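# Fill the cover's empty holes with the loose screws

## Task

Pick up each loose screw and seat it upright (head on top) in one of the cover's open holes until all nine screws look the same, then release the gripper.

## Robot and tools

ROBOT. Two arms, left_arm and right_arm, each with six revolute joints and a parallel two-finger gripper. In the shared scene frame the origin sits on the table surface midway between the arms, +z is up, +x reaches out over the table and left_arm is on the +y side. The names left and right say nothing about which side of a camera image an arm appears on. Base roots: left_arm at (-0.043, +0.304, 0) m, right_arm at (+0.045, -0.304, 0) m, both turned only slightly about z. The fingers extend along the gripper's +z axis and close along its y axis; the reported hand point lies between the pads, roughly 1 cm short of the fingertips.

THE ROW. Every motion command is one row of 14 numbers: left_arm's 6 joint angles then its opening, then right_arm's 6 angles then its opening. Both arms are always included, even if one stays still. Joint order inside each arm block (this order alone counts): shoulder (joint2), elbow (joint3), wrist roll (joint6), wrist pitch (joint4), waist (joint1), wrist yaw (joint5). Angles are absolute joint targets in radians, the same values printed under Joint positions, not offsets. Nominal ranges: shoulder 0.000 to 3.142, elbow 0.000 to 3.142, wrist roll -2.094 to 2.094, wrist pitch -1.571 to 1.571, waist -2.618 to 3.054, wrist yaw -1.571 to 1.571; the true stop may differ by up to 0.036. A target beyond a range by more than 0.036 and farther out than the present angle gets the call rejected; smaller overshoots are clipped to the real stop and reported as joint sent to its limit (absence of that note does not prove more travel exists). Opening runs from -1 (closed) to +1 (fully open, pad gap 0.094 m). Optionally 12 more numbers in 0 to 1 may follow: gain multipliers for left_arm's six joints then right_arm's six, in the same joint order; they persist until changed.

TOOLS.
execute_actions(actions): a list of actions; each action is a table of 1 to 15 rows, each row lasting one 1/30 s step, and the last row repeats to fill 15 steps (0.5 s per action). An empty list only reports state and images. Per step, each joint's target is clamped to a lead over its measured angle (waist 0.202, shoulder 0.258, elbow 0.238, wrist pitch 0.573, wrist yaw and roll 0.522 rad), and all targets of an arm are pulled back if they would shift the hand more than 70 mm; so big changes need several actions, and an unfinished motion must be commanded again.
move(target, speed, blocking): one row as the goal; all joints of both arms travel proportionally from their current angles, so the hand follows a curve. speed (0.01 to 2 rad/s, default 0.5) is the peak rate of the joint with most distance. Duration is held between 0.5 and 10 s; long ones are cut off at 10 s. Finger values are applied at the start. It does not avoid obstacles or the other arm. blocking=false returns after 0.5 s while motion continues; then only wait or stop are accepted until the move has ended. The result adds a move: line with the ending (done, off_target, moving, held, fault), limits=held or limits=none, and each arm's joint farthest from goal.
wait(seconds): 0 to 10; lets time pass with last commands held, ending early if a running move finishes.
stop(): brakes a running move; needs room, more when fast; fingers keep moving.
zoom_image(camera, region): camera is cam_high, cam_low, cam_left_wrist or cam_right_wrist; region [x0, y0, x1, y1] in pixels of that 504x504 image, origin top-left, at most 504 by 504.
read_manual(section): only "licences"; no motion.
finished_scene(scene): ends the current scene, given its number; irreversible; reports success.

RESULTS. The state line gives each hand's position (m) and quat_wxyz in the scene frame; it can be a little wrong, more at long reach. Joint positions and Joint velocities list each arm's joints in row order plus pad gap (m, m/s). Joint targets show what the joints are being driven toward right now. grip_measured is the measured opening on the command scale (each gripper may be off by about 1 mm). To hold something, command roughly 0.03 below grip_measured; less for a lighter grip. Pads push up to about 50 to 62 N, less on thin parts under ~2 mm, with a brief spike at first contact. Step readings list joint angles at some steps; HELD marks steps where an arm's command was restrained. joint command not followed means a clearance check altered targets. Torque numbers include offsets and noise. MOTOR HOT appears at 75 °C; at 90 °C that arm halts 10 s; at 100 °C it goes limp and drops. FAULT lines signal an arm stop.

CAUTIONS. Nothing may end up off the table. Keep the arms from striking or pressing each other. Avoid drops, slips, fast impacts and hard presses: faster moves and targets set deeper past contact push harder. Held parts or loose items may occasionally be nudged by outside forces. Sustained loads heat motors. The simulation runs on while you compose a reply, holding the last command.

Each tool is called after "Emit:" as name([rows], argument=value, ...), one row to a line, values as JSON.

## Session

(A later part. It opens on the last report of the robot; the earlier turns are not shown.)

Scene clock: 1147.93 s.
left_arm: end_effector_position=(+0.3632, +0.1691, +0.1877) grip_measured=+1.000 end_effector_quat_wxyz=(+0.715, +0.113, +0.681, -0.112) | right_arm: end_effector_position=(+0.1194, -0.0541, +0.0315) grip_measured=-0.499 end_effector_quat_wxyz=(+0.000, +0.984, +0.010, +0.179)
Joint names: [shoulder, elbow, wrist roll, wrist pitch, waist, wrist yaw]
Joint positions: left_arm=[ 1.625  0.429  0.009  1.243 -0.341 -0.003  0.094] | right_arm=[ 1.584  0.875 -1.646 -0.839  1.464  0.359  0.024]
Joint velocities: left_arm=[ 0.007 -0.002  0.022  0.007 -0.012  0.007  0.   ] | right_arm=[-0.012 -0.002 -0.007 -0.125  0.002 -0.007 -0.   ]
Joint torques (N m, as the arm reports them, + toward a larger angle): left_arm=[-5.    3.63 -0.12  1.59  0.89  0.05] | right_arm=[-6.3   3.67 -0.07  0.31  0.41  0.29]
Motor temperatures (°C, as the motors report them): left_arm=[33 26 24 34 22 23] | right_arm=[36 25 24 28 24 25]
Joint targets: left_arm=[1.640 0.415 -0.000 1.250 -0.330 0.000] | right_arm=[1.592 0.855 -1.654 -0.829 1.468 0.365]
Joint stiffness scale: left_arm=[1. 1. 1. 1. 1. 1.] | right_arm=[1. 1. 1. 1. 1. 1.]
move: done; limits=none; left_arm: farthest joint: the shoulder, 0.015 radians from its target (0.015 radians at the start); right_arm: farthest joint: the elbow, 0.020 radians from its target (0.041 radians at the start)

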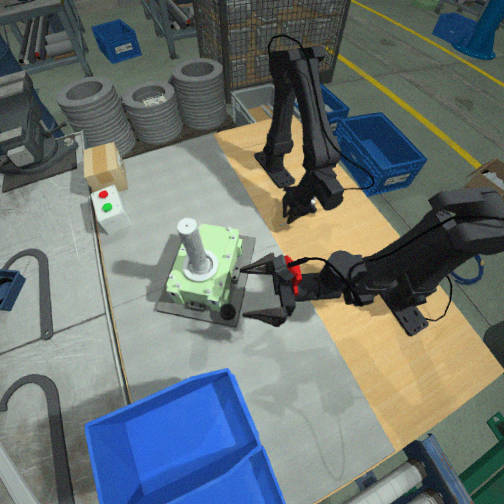

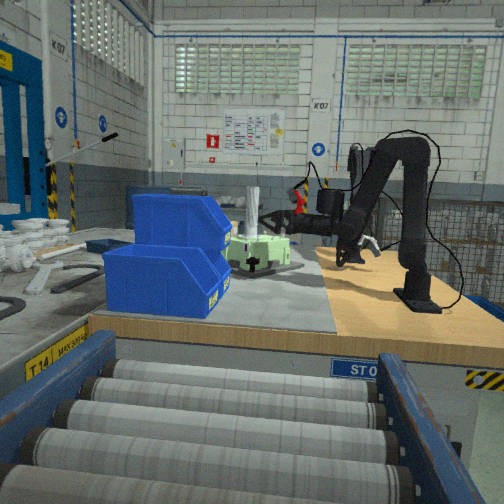

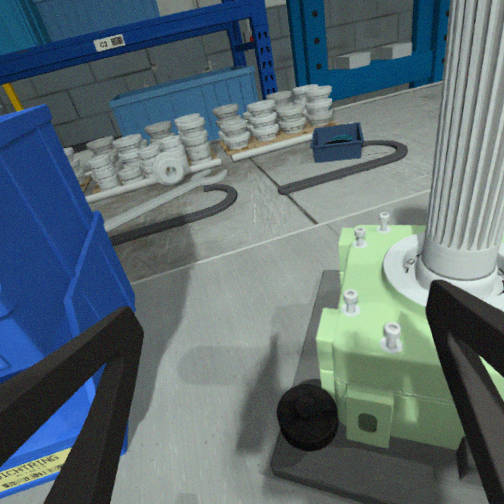

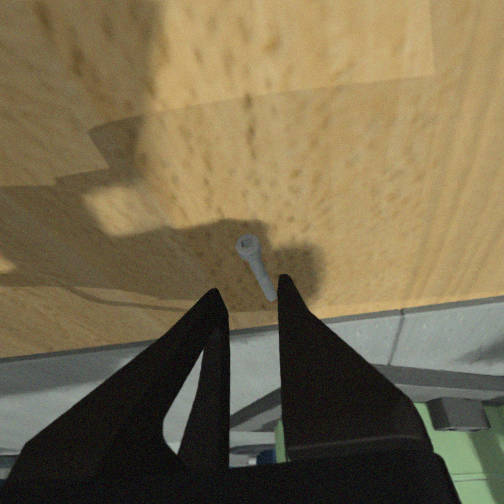

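Emit:
move(target=[1.64,0.415,0,1.25,-0.33,0,1,1.627,0.86,-1.654,-0.794,1.486,0.365,-0.5], speed=0.06)

Emit:
zoom_image(camera="cam_right_wrist", region=[180, 220, 320, 360])

Scene clock: 1156.27 s.
left_arm: end_effector_position=(+0.3632, +0.1691, +0.1877) grip_measured=+1.000 end_effector_quat_wxyz=(+0.715, +0.113, +0.681, -0.112) | right_arm: end_effector_position=(+0.1162, -0.0477, +0.0238) grip_measured=-0.499 end_effector_quat_wxyz=(-0.002, +0.984, +0.016, +0.179)
Joint names: [shoulder, elbow, wrist roll, wrist pitch, waist, wrist yaw]
Joint positions: left_arm=[ 1.625  0.429  0.009  1.243 -0.341 -0.003  0.094] | right_arm=[ 1.618  0.875 -1.646 -0.804  1.478  0.359  0.024]
Joint velocities: left_arm=[-0.007  0.002 -0.051 -0.022 -0.032 -0.037  0.   ] | right_arm=[-0.002 -0.002 -0.037  0.037  0.017 -0.022 -0.001]
Joint torques (N m, as the arm reports them, + toward a larger angle): left_arm=[-5.02  3.65 -0.12  1.59  0.88  0.05] | right_arm=[-6.4   3.98  0.    0.36  0.76  0.3 ]
Motor temperatures (°C, as the motors report them): left_arm=[33 26 24 34 22 23] | right_arm=[35 25 24 28 24 25]
Joint targets: left_arm=[1.640 0.415 -0.000 1.250 -0.330 -0.000] | right_arm=[1.627 0.860 -1.654 -0.794 1.486 0.365]
Joint stiffness scale: left_arm=[1. 1. 1. 1. 1. 1.] | right_arm=[1. 1. 1. 1. 1. 1.]
move: done; limits=none; left_arm: farthest joint: the shoulder, 0.015 radians from its target (0.015 radians at the start); right_arm: farthest joint: the elbow, 0.015 radians from its target (0.015 radians at the start)

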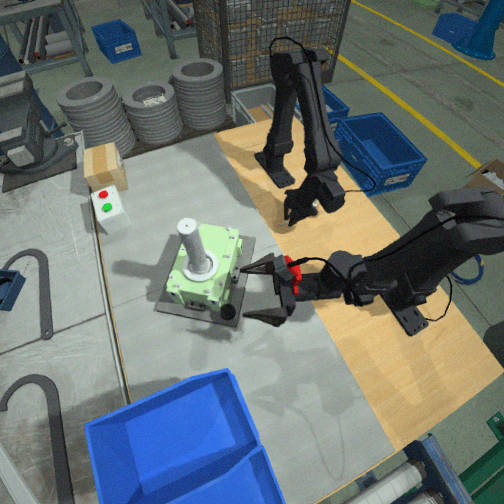

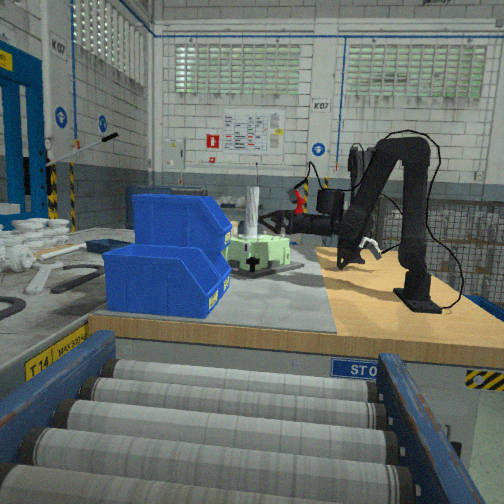

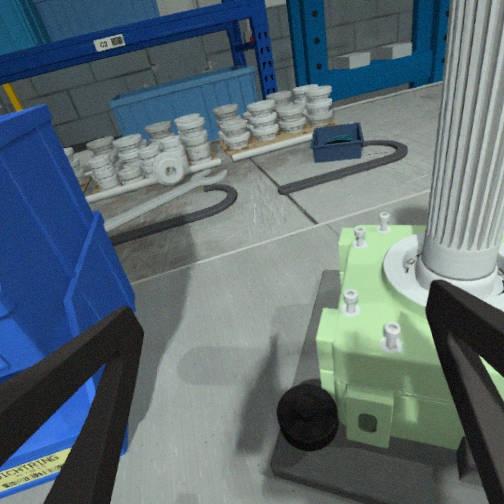

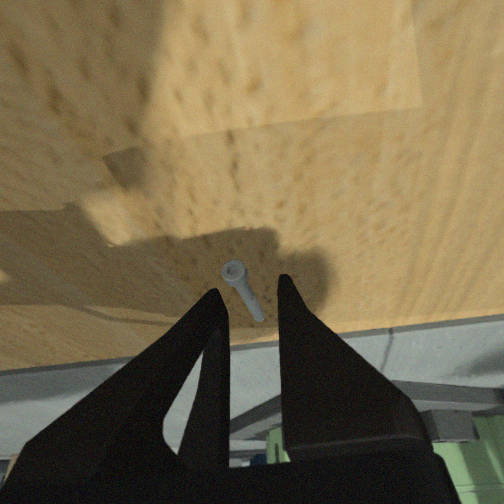

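Region (180, 220, 320, 360) of cam_right_wrist's 504x504 image, scaled by 3.600, with more detail than that image has.

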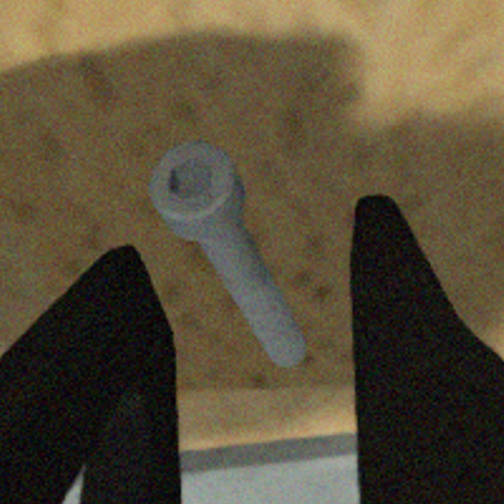

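Now lower with shoulder only (also pulls inward a bit) until contact.

Emit:
execute_actions([
  [[1.64,0.415,0,1.25,-0.33,0,1,1.645,0.86,-1.654,-0.81,1.482,0.355,-0.6],[1.64,0.415,0,1.25,-0.33,0,1,1.645,0.86,-1.654,-0.81,1.482,0.355,-0.6],[1.64,0.415,0,1.25,-0.33,0,1,1.64,0.86,-1.654,-0.81,1.482,0.355,-0.6]],
])

Emit:
zoom_image(camera="cam_right_wrist", region=[180, 220, 320, 360])

Scene clock: 1160.80 s.
left_arm: end_effector_position=(+0.3632, +0.1691, +0.1877) grip_measured=+1.000 end_effector_quat_wxyz=(+0.715, +0.113, +0.681, -0.112) | right_arm: end_effector_position=(+0.1163, -0.0489, +0.0207) grip_measured=-0.598 end_effector_quat_wxyz=(+0.004, +0.984, +0.018, +0.179)
Joint names: [shoulder, elbow, wrist roll, wrist pitch, waist, wrist yaw]
Joint positions: left_arm=[ 1.625  0.429  0.009  1.243 -0.341 -0.003  0.094] | right_arm=[ 1.631  0.875 -1.646 -0.803  1.478  0.36   0.019]
Joint velocities: left_arm=[ 0.012  0.007 -0.037 -0.037 -0.017 -0.066  0.   ] | right_arm=[ 0.017  0.002 -0.081 -0.066 -0.002 -0.066  0.   ]
Joint torques (N m, as the arm reports them, + toward a larger angle): left_arm=[-5.    3.63 -0.13  1.6   0.84  0.05] | right_arm=[-6.34  3.89 -0.04  0.17  0.37  0.17]
Motor temperatures (°C, as the motors report them): left_arm=[33 26 24 35 22 23] | right_arm=[35 25 24 28 24 25]
Joint targets: left_arm=[1.640 0.415 -0.000 1.250 -0.330 0.000] | right_arm=[1.640 0.860 -1.654 -0.810 1.482 0.355]
Joint stiffness scale: left_arm=[1. 1. 1. 1. 1. 1.] | right_arm=[1. 1. 1. 1. 1. 1.]
Step readings (joint positions):
0: left_arm=[1.625 0.429 0.009 1.243 -0.341 -0.003] | right_arm=[1.618 0.875 -1.646 -0.803 1.478 0.359]
1: left_arm=[1.625 0.429 0.009 1.243 -0.341 -0.003] | right_arm=[1.620 0.875 -1.646 -0.803 1.478 0.359]
2: left_arm=[1.625 0.429 0.009 1.243 -0.341 -0.003] | right_arm=[1.623 0.875 -1.646 -0.803 1.478 0.359]
4: left_arm=[1.625 0.429 0.009 1.243 -0.341 -0.003] | right_arm=[1.631 0.875 -1.646 -0.803 1.478 0.359]
8: left_arm=[1.625 0.429 0.009 1.243 -0.341 -0.003] | right_arm=[1.631 0.875 -1.646 -0.803 1.478 0.360]
15: Joint positions above

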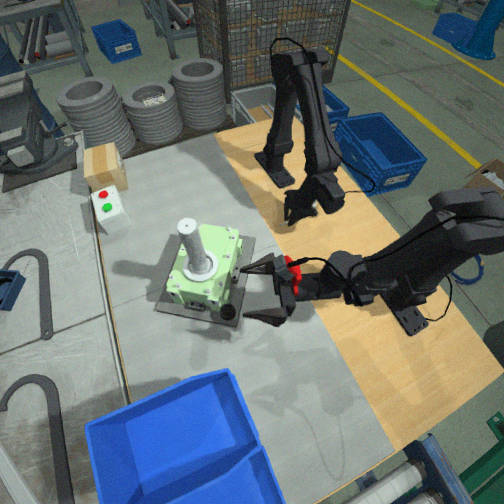

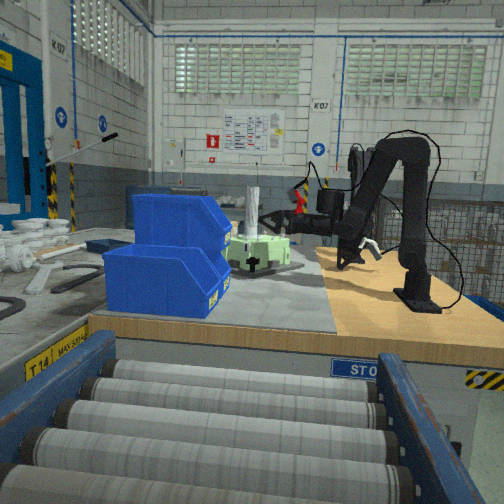

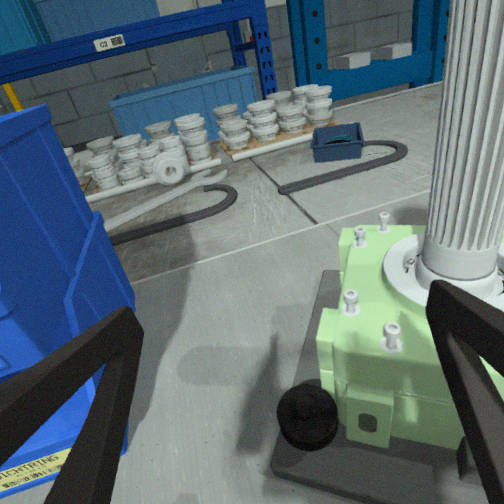

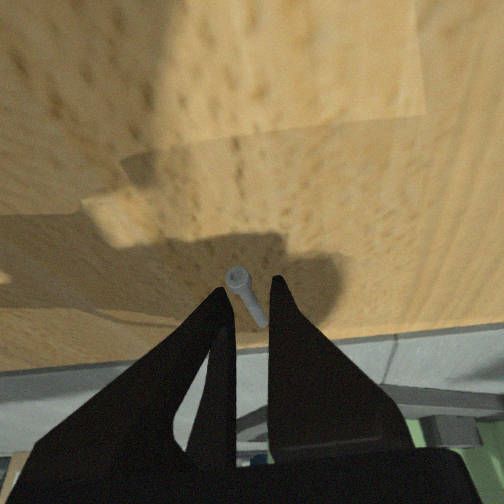

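Region (180, 220, 320, 360) of cam_right_wrist's 504x504 image, scaled by 3.600, with more detail than that image has.

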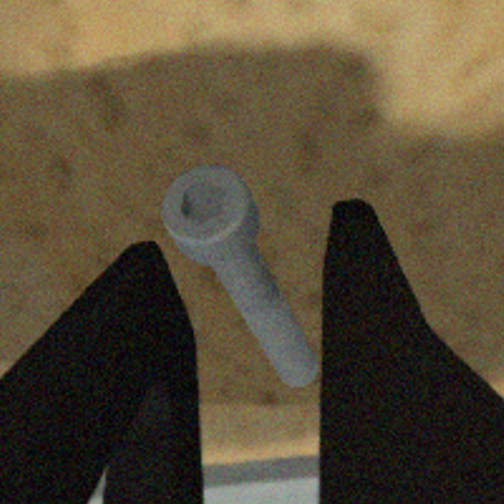

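Emit:
execute_actions([
  [[1.64,0.415,0,1.25,-0.33,0,1,1.645,0.86,-1.654,-0.81,1.482,0.35,-0.68],[1.64,0.415,0,1.25,-0.33,0,1,1.645,0.86,-1.654,-0.81,1.482,0.35,-0.74],[1.64,0.415,0,1.25,-0.33,0,1,1.645,0.86,-1.654,-0.81,1.482,0.35,-0.79],[1.64,0.415,0,1.25,-0.33,0,1,1.645,0.86,-1.654,-0.81,1.482,0.35,-0.83],[1.64,0.415,0,1.25,-0.33,0,1,1.645,0.86,-1.654,-0.81,1.482,0.35,-0.86],[1.64,0.415,0,1.25,-0.33,0,1,1.645,0.86,-1.654,-0.81,1.482,0.35,-0.89],[1.64,0.415,0,1.25,-0.33,0,1,1.645,0.86,-1.654,-0.81,1.482,0.35,-0.92],[1.64,0.415,0,1.25,-0.33,0,1,1.645,0.86,-1.654,-0.81,1.482,0.35,-0.95],[1.64,0.415,0,1.25,-0.33,0,1,1.645,0.86,-1.654,-0.81,1.482,0.35,-0.975]],
])

Emit:
zoom_image(camera="cam_right_wrist", region=[180, 220, 320, 360])

Scene clock: 1183.43 s.
left_arm: end_effector_position=(+0.3632, +0.1691, +0.1877) grip_measured=+1.000 end_effector_quat_wxyz=(+0.715, +0.113, +0.681, -0.112) | right_arm: end_effector_position=(+0.1161, -0.0489, +0.0207) grip_measured=-0.945 end_effector_quat_wxyz=(+0.004, +0.984, +0.018, +0.179)
Joint names: [shoulder, elbow, wrist roll, wrist pitch, waist, wrist yaw]
Joint positions: left_arm=[ 1.625  0.429  0.009  1.243 -0.341 -0.003  0.094] | right_arm=[ 1.631  0.875 -1.646 -0.803  1.478  0.359  0.003]
Joint velocities: left_arm=[-0.002  0.007  0.007 -0.022 -0.007 -0.066  0.   ] | right_arm=[-0.002  0.007  0.081  0.095  0.017 -0.051  0.001]
Joint torques (N m, as the arm reports them, + toward a larger angle): left_arm=[-4.99  3.67 -0.12  1.59  0.87  0.03] | right_arm=[-5.85  3.94 -0.05  0.19  0.43  0.13]
Motor temperatures (°C, as the motors report them): left_arm=[32 26 24 35 22 23] | right_arm=[34 24 24 27 24 25]
Joint targets: left_arm=[1.640 0.415 -0.000 1.250 -0.330 -0.000] | right_arm=[1.645 0.860 -1.654 -0.810 1.482 0.350]
Joint stiffness scale: left_arm=[1. 1. 1. 1. 1. 1.] | right_arm=[1. 1. 1. 1. 1. 1.]
Step readings (joint positions):
0: left_arm=[1.625 0.429 0.009 1.243 -0.341 -0.003] | right_arm=[1.631 0.875 -1.646 -0.803 1.478 0.360]
1: left_arm=[1.625 0.429 0.009 1.243 -0.341 -0.003] | right_arm=[1.631 0.875 -1.646 -0.803 1.478 0.360]
2: left_arm=[1.625 0.429 0.009 1.243 -0.341 -0.003] | right_arm=[1.631 0.875 -1.646 -0.803 1.478 0.360]
4: left_arm=[1.625 0.429 0.009 1.243 -0.341 -0.003] | right_arm=[1.631 0.875 -1.646 -0.803 1.478 0.360]
8: left_arm=[1.625 0.429 0.009 1.243 -0.341 -0.003] | right_arm=[1.631 0.875 -1.646 -0.803 1.478 0.359]
15: Joint positions above

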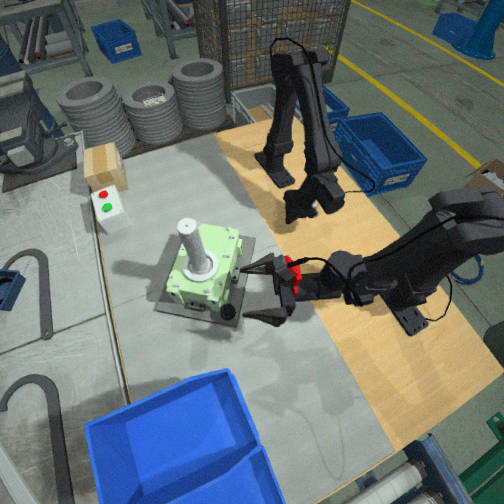

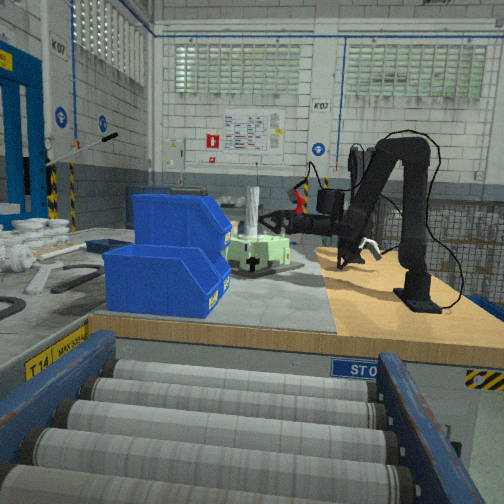

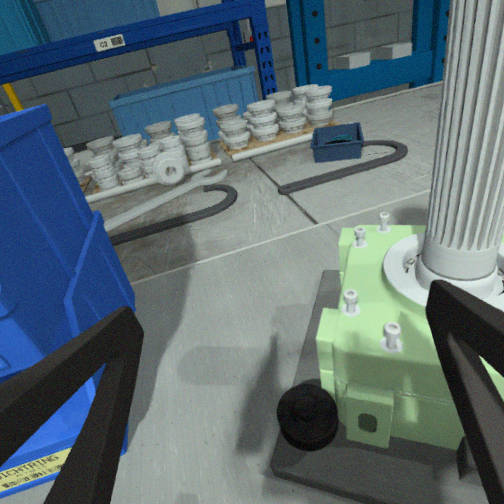

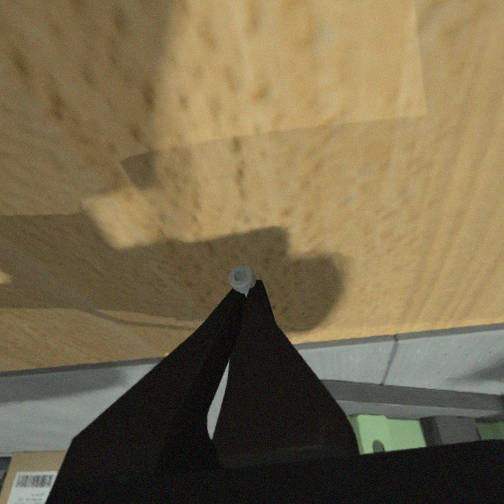

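Region (180, 220, 320, 360) of cam_right_wrist's 504x504 image, scaled by 3.600, with more detail than that image has.

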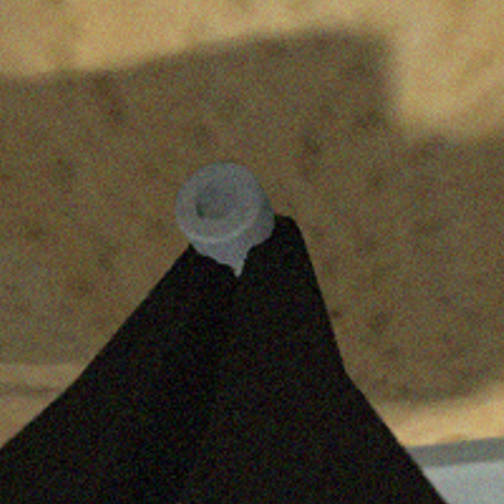

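Emit:
move(target=[1.64,0.415,0,1.25,-0.33,0,1,1.35,1.0,-1.5,-0.95,1.3,0.3,-0.975], speed=0.4)

Emit:
move(target=[1.64,0.415,0,1.25,-0.33,0,1,1.35,1.05,-0.752,-0.5,0.19,-1.016,-0.975], speed=0.9)

Emit:
move(target=[1.50,0.26,0,1.25,-0.67,0,1,1.935,1.45,-0.752,-0.31,0.222,-1.016,-0.975], speed=0.5)

Scene clock: 1199.27 s.
left_arm: end_effector_position=(+0.3632, +0.1691, +0.1877) grip_measured=+1.000 end_effector_quat_wxyz=(+0.715, +0.113, +0.681, -0.112) | right_arm: end_effector_position=(+0.1539, -0.0460, +0.1082) grip_measured=-0.945 end_effector_quat_wxyz=(-0.115, +0.969, -0.151, +0.162)
Joint names: [shoulder, elbow, wrist roll, wrist pitch, waist, wrist yaw]
Joint positions: left_arm=[ 1.625  0.429  0.009  1.243 -0.341 -0.003  0.094] | right_arm=[ 1.36   0.975 -1.511 -0.929  1.307  0.309  0.003]
Joint velocities: left_arm=[-0.017 -0.002  0.037  0.007 -0.002 -0.037  0.   ] | right_arm=[ 0.002 -0.002  0.022 -0.037 -0.012 -0.007 -0.002]
Joint torques (N m, as the arm reports them, + toward a larger angle): left_arm=[-5.01  3.65 -0.13  1.59  0.88  0.03] | right_arm=[-6.71  7.93  0.09  0.44 -0.59  0.14]
Motor temperatures (°C, as the motors report them): left_arm=[32 26 24 35 22 23] | right_arm=[33 24 24 27 24 25]
Joint targets: left_arm=[1.640 0.415 0.000 1.250 -0.330 0.000] | right_arm=[1.350 1.000 -1.500 -0.950 1.300 0.300]
Joint stiffness scale: left_arm=[1. 1. 1. 1. 1. 1.] | right_arm=[1. 1. 1. 1. 1. 1.]
move: off_target (right_arm); limits=none; left_arm: farthest joint: the shoulder, 0.015 radians from its target (0.015 radians at the start); right_arm: farthest joint: the elbow, 0.025 radians from its target (0.125 radians at the start)

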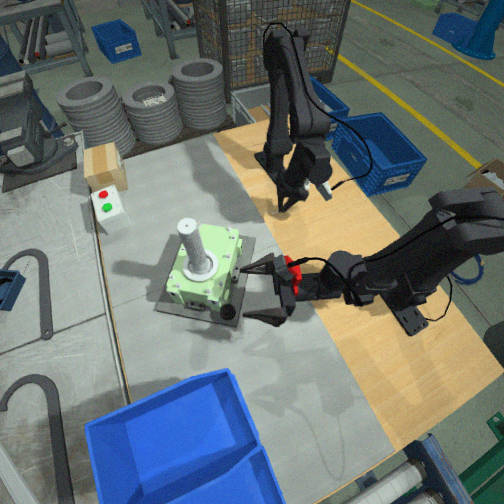

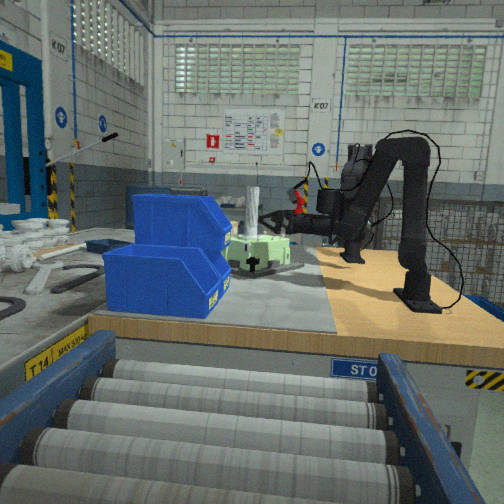

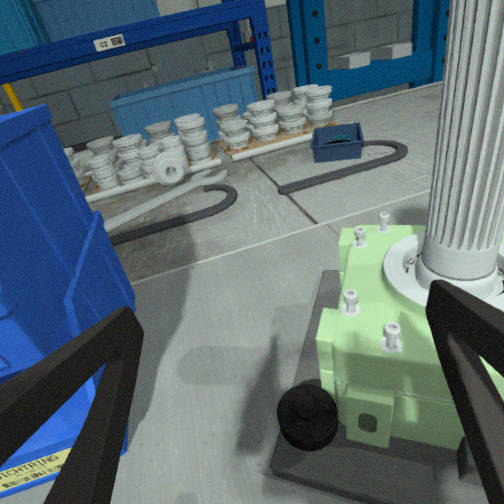

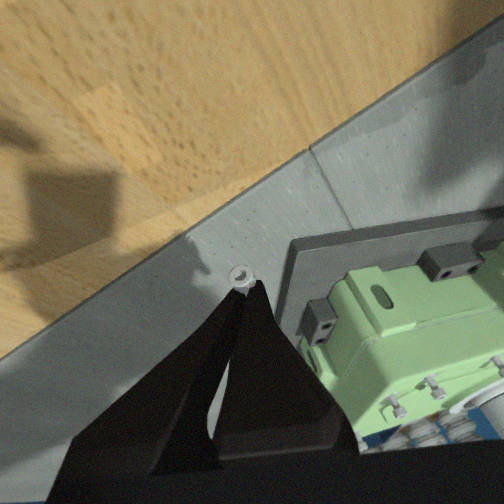

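Scene clock: 1201.67 s.
left_arm: end_effector_position=(+0.3632, +0.1691, +0.1877) grip_measured=+1.000 end_effector_quat_wxyz=(+0.715, +0.113, +0.681, -0.112) | right_arm: end_effector_position=(+0.3240, -0.0775, +0.2268) grip_measured=-0.946 end_effector_quat_wxyz=(+0.414, -0.545, +0.637, +0.355)
Joint names: [shoulder, elbow, wrist roll, wrist pitch, waist, wrist yaw]
Joint positions: left_arm=[ 1.625  0.429  0.009  1.243 -0.341 -0.003  0.094] | right_arm=[ 1.36   1.021 -0.759 -0.507  0.194 -0.998  0.003]
Joint velocities: left_arm=[-0.007  0.002 -0.051  0.022 -0.017  0.007  0.   ] | right_arm=[-0.007 -0.007 -0.037 -0.007  0.007 -0.081 -0.   ]
Joint torques (N m, as the arm reports them, + toward a larger angle): left_arm=[-5.    3.68 -0.13  1.6   0.9   0.05] | right_arm=[-7.32  8.68  0.07  1.37 -0.36 -0.53]
Motor temperatures (°C, as the motors report them): left_arm=[32 26 24 35 22 23] | right_arm=[33 25 24 27 24 25]
Joint targets: left_arm=[1.640 0.415 -0.000 1.250 -0.330 -0.000] | right_arm=[1.350 1.050 -0.752 -0.500 0.190 -1.016]
Joint stiffness scale: left_arm=[1. 1. 1. 1. 1. 1.] | right_arm=[1. 1. 1. 1. 1. 1.]
move: off_target (right_arm); limits=none; left_arm: farthest joint: the shoulder, 0.015 radians from its target (0.015 radians at the start); right_arm: farthest joint: the elbow, 0.029 radians from its target (0.075 radians at the start)

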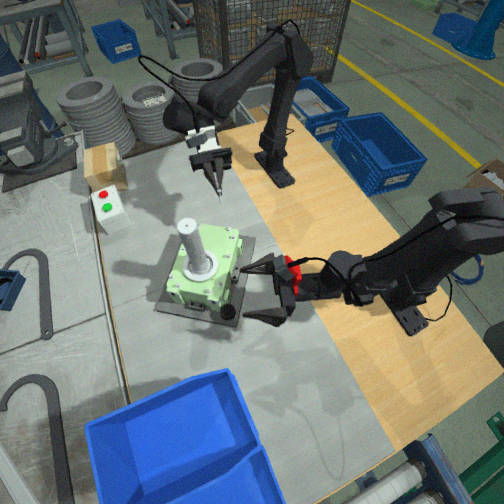

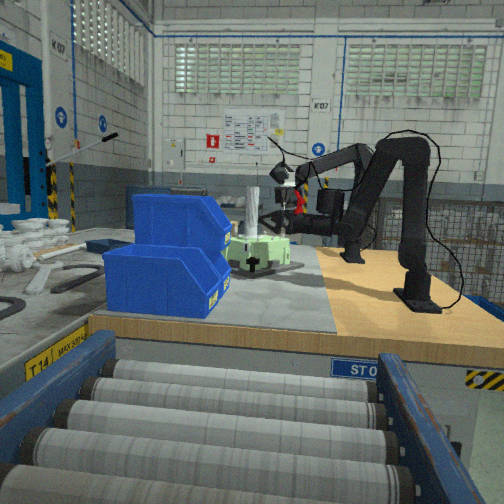

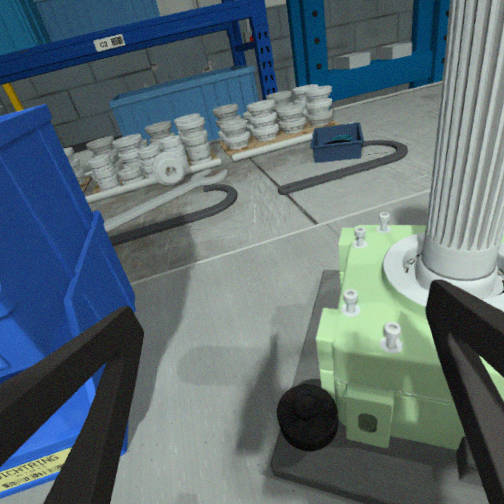

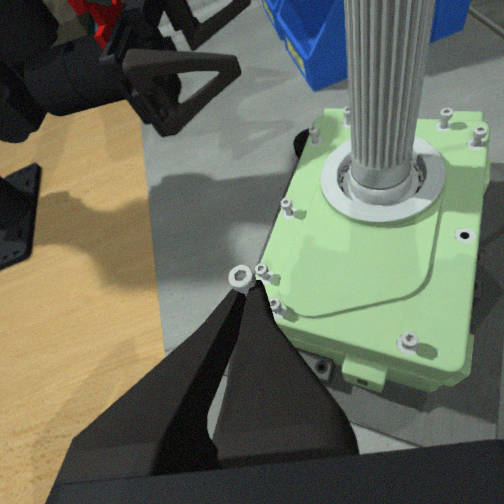

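Scene clock: 1203.47 s.
left_arm: end_effector_position=(+0.2706, +0.0712, +0.1661) grip_measured=+1.000 end_effector_quat_wxyz=(+0.669, +0.226, +0.673, -0.218) | right_arm: end_effector_position=(+0.4562, -0.0342, +0.1724) grip_measured=-0.946 end_effector_quat_wxyz=(+0.414, -0.553, +0.629, +0.357)
Joint names: [shoulder, elbow, wrist roll, wrist pitch, waist, wrist yaw]
Joint positions: left_arm=[ 1.526  0.273  0.009  1.244 -0.659 -0.003  0.094] | right_arm=[ 1.935  1.416 -0.759 -0.317  0.213 -0.999  0.003]
Joint velocities: left_arm=[ 0.007  0.007 -0.022 -0.081 -0.012  0.007  0.   ] | right_arm=[ 0.002 -0.007 -0.022 -0.051  0.002  0.007 -0.001]
Joint torques (N m, as the arm reports them, + toward a larger angle): left_arm=[-7.51  3.49 -0.12  1.6  -0.92  0.05] | right_arm=[-12.44   8.85   0.11   1.4    0.76  -0.58]
Motor temperatures (°C, as the motors report them): left_arm=[32 26 24 36 22 23] | right_arm=[33 25 24 27 24 25]
Joint targets: left_arm=[1.500 0.260 0.000 1.250 -0.670 0.000] | right_arm=[1.935 1.450 -0.752 -0.310 0.222 -1.016]
Joint stiffness scale: left_arm=[1. 1. 1. 1. 1. 1.] | right_arm=[1. 1. 1. 1. 1. 1.]
move: off_target (left_arm, right_arm); limits=none; left_arm: farthest joint: the shoulder, 0.026 radians from its target (0.125 radians at the start); right_arm: farthest joint: the elbow, 0.034 radians from its target (0.429 radians at the start)

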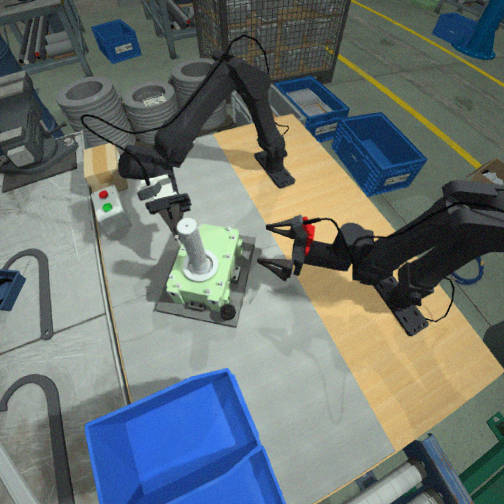

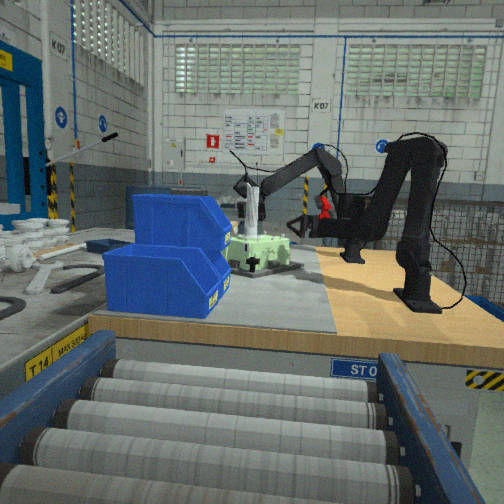

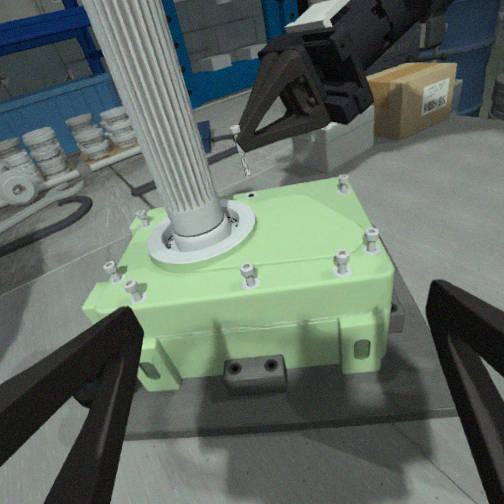

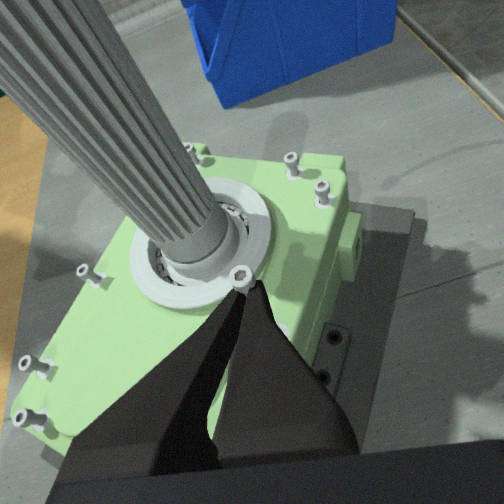

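Emit:
zoom_image(camera="cam_left_wrist", region=[200, 110, 300, 210])

Emit:
zoom_image(camera="cam_high", region=[150, 210, 210, 270])

Region (200, 110, 300, 210) of cam_left_wrist's 504x504 image, scaled by 5.040, with more detail than that image has.

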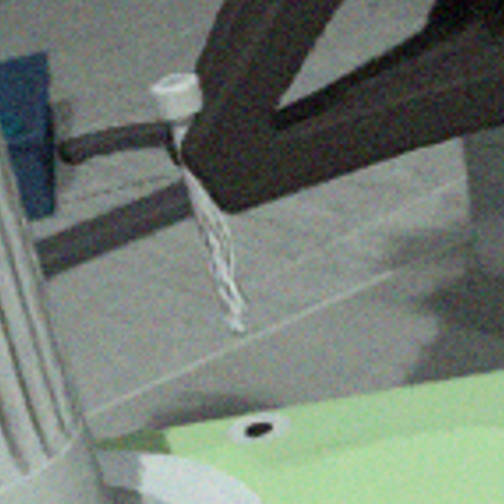

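Region (150, 210, 210, 270) of cam_high's 504x504 image, scaled by 8.400, with more detail than that image has.

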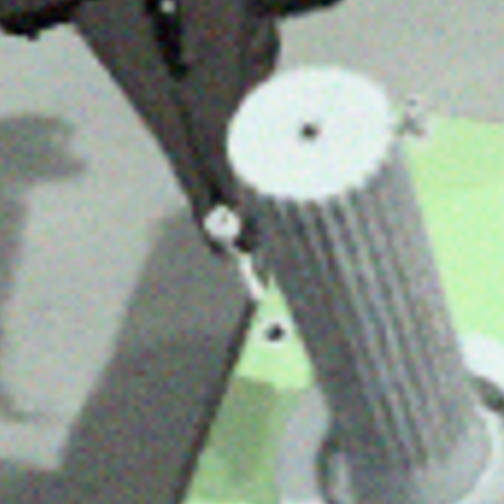

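Emit:
move(target=[1.50,0.26,0,1.25,-0.67,0,1,1.966,1.445,-0.755,-0.315,0.218,-1.016,-0.975], speed=0.05)

Emit:
zoom_image(camera="cam_left_wrist", region=[210, 130, 290, 210])

Emit:
zoom_image(camera="cam_high", region=[160, 225, 200, 265])

Scene clock: 1216.40 s.
left_arm: end_effector_position=(+0.2706, +0.0712, +0.1661) grip_measured=+1.000 end_effector_quat_wxyz=(+0.669, +0.226, +0.673, -0.218) | right_arm: end_effector_position=(+0.4575, -0.0339, +0.1614) grip_measured=-0.946 end_effector_quat_wxyz=(+0.405, -0.550, +0.635, +0.361)
Joint names: [shoulder, elbow, wrist roll, wrist pitch, waist, wrist yaw]
Joint positions: left_arm=[ 1.526  0.273  0.009  1.244 -0.659 -0.003  0.094] | right_arm=[ 1.959  1.416 -0.759 -0.317  0.213 -0.998  0.003]
Joint velocities: left_arm=[-0.007  0.002  0.022  0.007 -0.012  0.022  0.   ] | right_arm=[-0.007 -0.012 -0.037 -0.007 -0.007  0.022  0.001]
Joint torques (N m, as the arm reports them, + toward a larger angle): left_arm=[-7.52  3.48 -0.12  1.59 -0.93  0.04] | right_arm=[-12.17   8.43   0.07   1.33   0.46  -0.57]
Motor temperatures (°C, as the motors report them): left_arm=[33 25 24 36 22 23] | right_arm=[35 26 24 28 24 25]
Joint targets: left_arm=[1.500 0.260 -0.000 1.250 -0.670 -0.000] | right_arm=[1.966 1.445 -0.755 -0.315 0.218 -1.016]
Joint stiffness scale: left_arm=[1. 1. 1. 1. 1. 1.] | right_arm=[1. 1. 1. 1. 1. 1.]
move: off_target (left_arm, right_arm); limits=none; left_arm: farthest joint: the shoulder, 0.026 radians from its target (0.026 radians at the start); right_arm: farthest joint: the elbow, 0.029 radians from its target (0.029 radians at the start)

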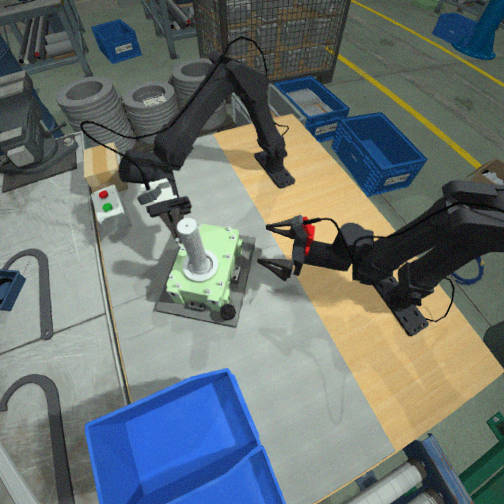

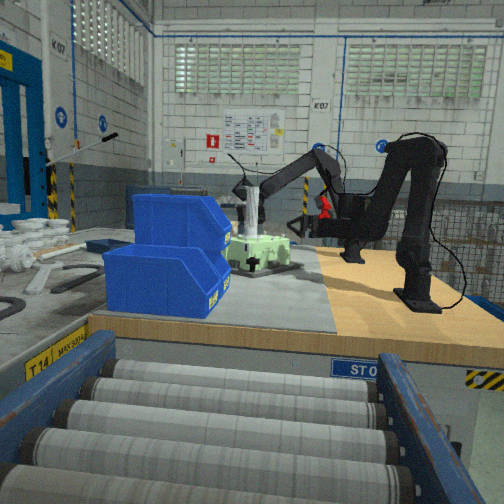

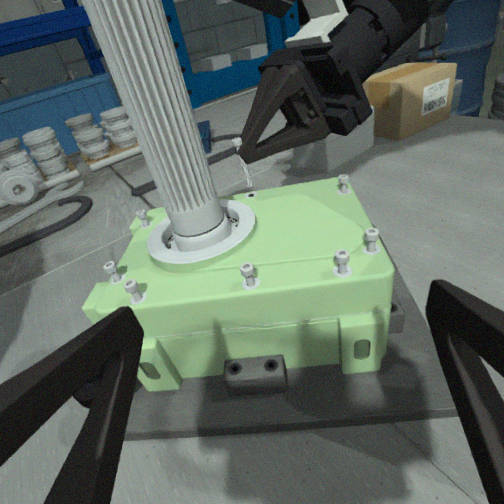

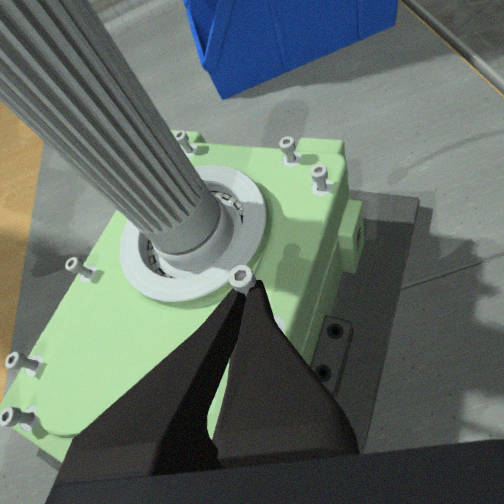

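Region (210, 130, 290, 210) of cam_left_wrist's 504x504 image, scaled by 6.300, with more detail than that image has.

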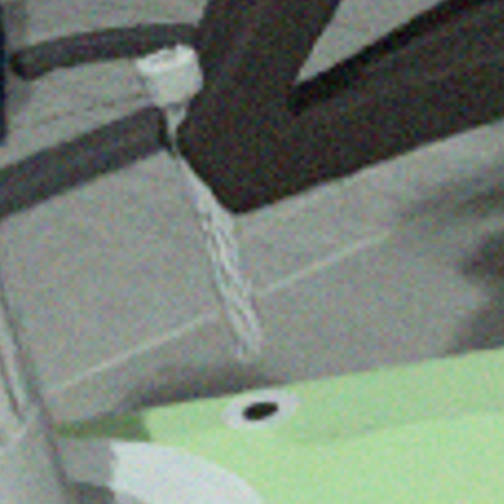

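Region (160, 225, 200, 265) of cam_high's 504x504 image, scaled by 12.600, with more detail than that image has.

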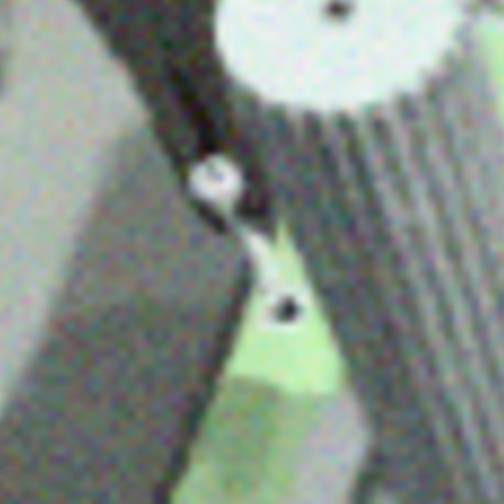

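Emit:
execute_actions([
  [[1.50,0.26,0,1.25,-0.67,0,1,1.962,1.38,-0.78,-0.315,0.218,-1.016,-0.975],[1.50,0.26,0,1.25,-0.67,0,1,1.962,1.38,-0.80,-0.315,0.218,-1.016,-0.975],[1.50,0.26,0,1.25,-0.67,0,1,1.962,1.387,-0.82,-0.315,0.218,-1.016,-0.975]],
  [[1.50,0.26,0,1.25,-0.67,0,1,1.962,1.39,-0.82,-0.315,0.218,-1.016,-0.975]],
])

Emit:
zoom_image(camera="cam_left_wrist", region=[210, 130, 290, 210])

Emit:
zoom_image(camera="cam_high", region=[160, 225, 200, 265])

Scene clock: 1231.27 s.
left_arm: end_effector_position=(+0.2706, +0.0712, +0.1661) grip_measured=+1.000 end_effector_quat_wxyz=(+0.669, +0.226, +0.673, -0.218) | right_arm: end_effector_position=(+0.4554, -0.0344, +0.1578) grip_measured=-0.946 end_effector_quat_wxyz=(+0.411, -0.565, +0.622, +0.353)
Joint names: [shoulder, elbow, wrist roll, wrist pitch, waist, wrist yaw]
Joint positions: left_arm=[ 1.526  0.273  0.009  1.244 -0.659 -0.003  0.094] | right_arm=[ 1.959  1.405 -0.81  -0.314  0.213 -0.999  0.003]
Joint velocities: left_arm=[-0.007  0.002 -0.007 -0.022  0.032 -0.007  0.   ] | right_arm=[ 0.007  0.002 -0.007 -0.037  0.007  0.095  0.   ]
Joint torques (N m, as the arm reports them, + toward a larger angle): left_arm=[-7.52  3.46 -0.13  1.6  -0.9   0.05] | right_arm=[-12.47   5.23  -0.05   1.26   0.33  -0.57]
Motor temperatures (°C, as the motors report them): left_arm=[33 25 24 36 22 23] | right_arm=[36 27 24 28 24 25]
Joint targets: left_arm=[1.500 0.260 0.000 1.250 -0.670 0.000] | right_arm=[1.962 1.390 -0.820 -0.315 0.218 -1.016]
Joint stiffness scale: left_arm=[1. 1. 1. 1. 1. 1.] | right_arm=[1. 1. 1. 1. 1. 1.]
Step readings (joint positions; steps 1 to 15: 1st action; 16 to 30: 2nd action):
0: left_arm=[1.526 0.273 0.009 1.244 -0.659 -0.003] | right_arm=[1.959 1.416 -0.759 -0.317 0.213 -0.999]
1: left_arm=[1.526 0.273 0.009 1.244 -0.659 -0.003] | right_arm=[1.959 1.415 -0.760 -0.315 0.213 -0.999]
2: left_arm=[1.526 0.273 0.009 1.244 -0.659 -0.003] | right_arm=[1.959 1.412 -0.765 -0.315 0.213 -0.999]
4: left_arm=[1.526 0.273 0.009 1.244 -0.659 -0.003] | right_arm=[1.959 1.406 -0.780 -0.314 0.213 -0.999]
8: left_arm=[1.526 0.273 0.009 1.244 -0.659 -0.003] | right_arm=[1.959 1.405 -0.798 -0.314 0.213 -0.999]
15: left_arm=[1.526 0.273 0.009 1.244 -0.659 -0.003] | right_arm=[1.959 1.405 -0.808 -0.314 0.213 -0.999]
16: left_arm=[1.526 0.273 0.009 1.244 -0.659 -0.003] | right_arm=[1.959 1.405 -0.808 -0.314 0.213 -0.999]
17: left_arm=[1.526 0.273 0.009 1.244 -0.659 -0.003] | right_arm=[1.959 1.405 -0.808 -0.314 0.213 -0.999]
19: left_arm=[1.526 0.273 0.009 1.244 -0.659 -0.003] | right_arm=[1.959 1.405 -0.809 -0.314 0.213 -0.999]
23: left_arm=[1.526 0.273 0.009 1.244 -0.659 -0.003] | right_arm=[1.959 1.405 -0.810 -0.314 0.213 -0.999]
30: Joint positions above

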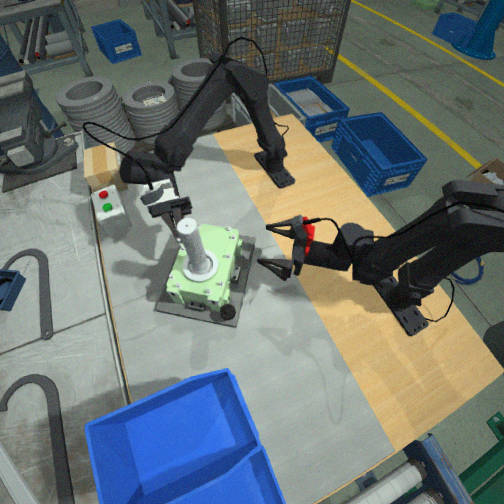

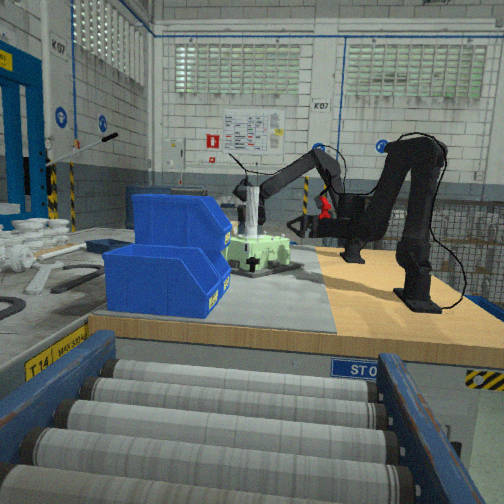

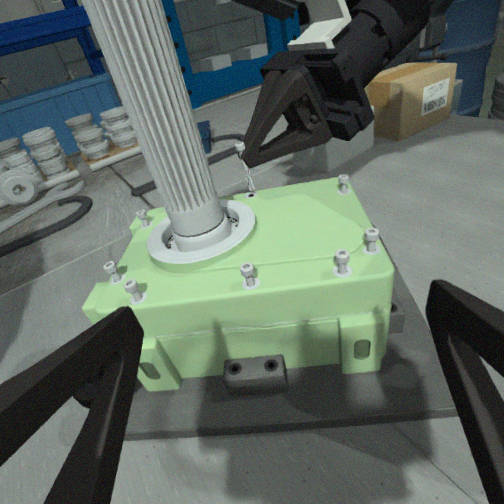

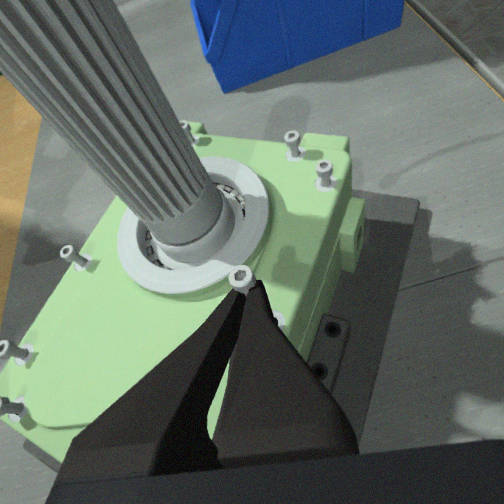

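Region (210, 130, 290, 210) of cam_left_wrist's 504x504 image, scaled by 6.300, with more detail than that image has.

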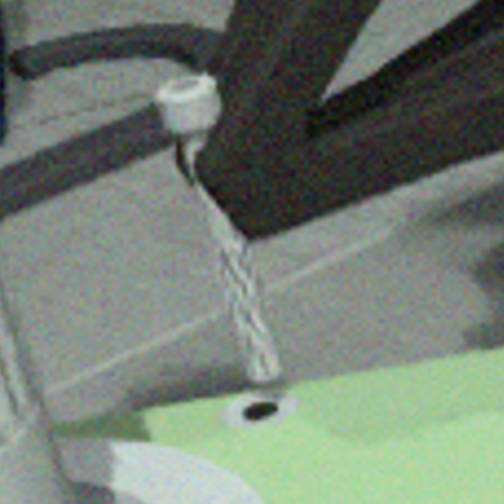

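Region (160, 225, 200, 265) of cam_high's 504x504 image, scaled by 12.600, with more detail than that image has.

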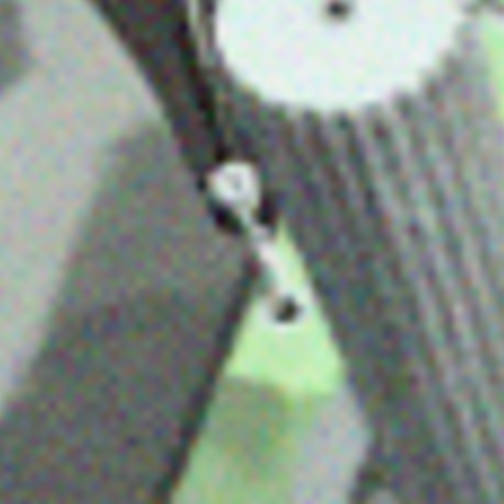

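Emit:
execute_actions(actions=[])

Scene clock: 1247.60 s.
left_arm: end_effector_position=(+0.2706, +0.0712, +0.1661) grip_measured=+1.000 end_effector_quat_wxyz=(+0.669, +0.226, +0.673, -0.218) | right_arm: end_effector_position=(+0.4554, -0.0344, +0.1578) grip_measured=-0.946 end_effector_quat_wxyz=(+0.411, -0.565, +0.622, +0.353)
Joint names: [shoulder, elbow, wrist roll, wrist pitch, waist, wrist yaw]
Joint positions: left_arm=[ 1.526  0.273  0.009  1.244 -0.659 -0.003  0.094] | right_arm=[ 1.959  1.405 -0.81  -0.314  0.213 -0.999  0.003]
Joint velocities: left_arm=[-0.002 -0.012  0.066  0.081 -0.007 -0.007  0.   ] | right_arm=[ 0.022  0.002 -0.007  0.007 -0.002  0.022  0.   ]
Joint torques (N m, as the arm reports them, + toward a larger angle): left_arm=[-7.52  3.45 -0.12  1.58 -0.92  0.05] | right_arm=[-12.42   5.1   -0.07   1.24   0.47  -0.57]
Motor temperatures (°C, as the motors report them): left_arm=[33 25 24 36 22 23] | right_arm=[36 26 24 28 24 25]
Joint targets: left_arm=[1.500 0.260 -0.000 1.250 -0.670 -0.000] | right_arm=[1.962 1.390 -0.820 -0.315 0.218 -1.016]
Joint stiffness scale: left_arm=[1. 1. 1. 1. 1. 1.] | right_arm=[1. 1. 1. 1. 1. 1.]

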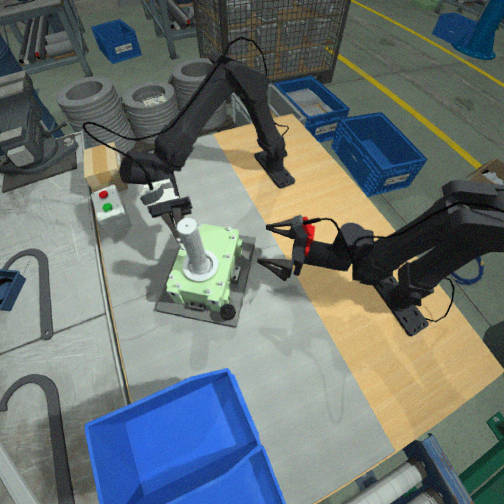

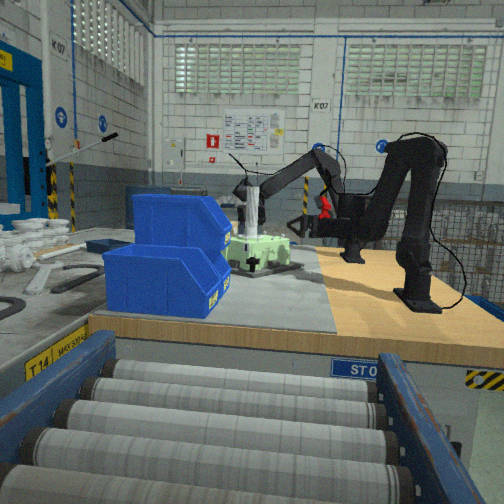

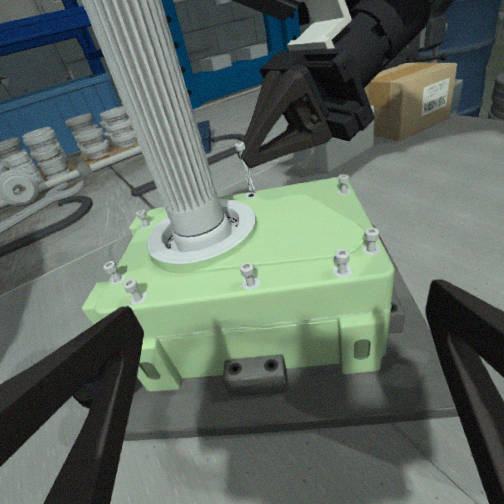

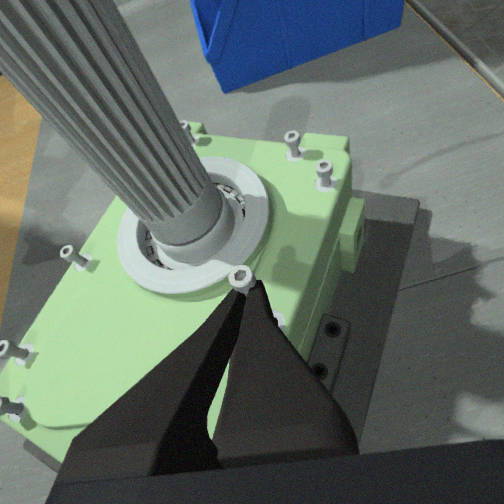

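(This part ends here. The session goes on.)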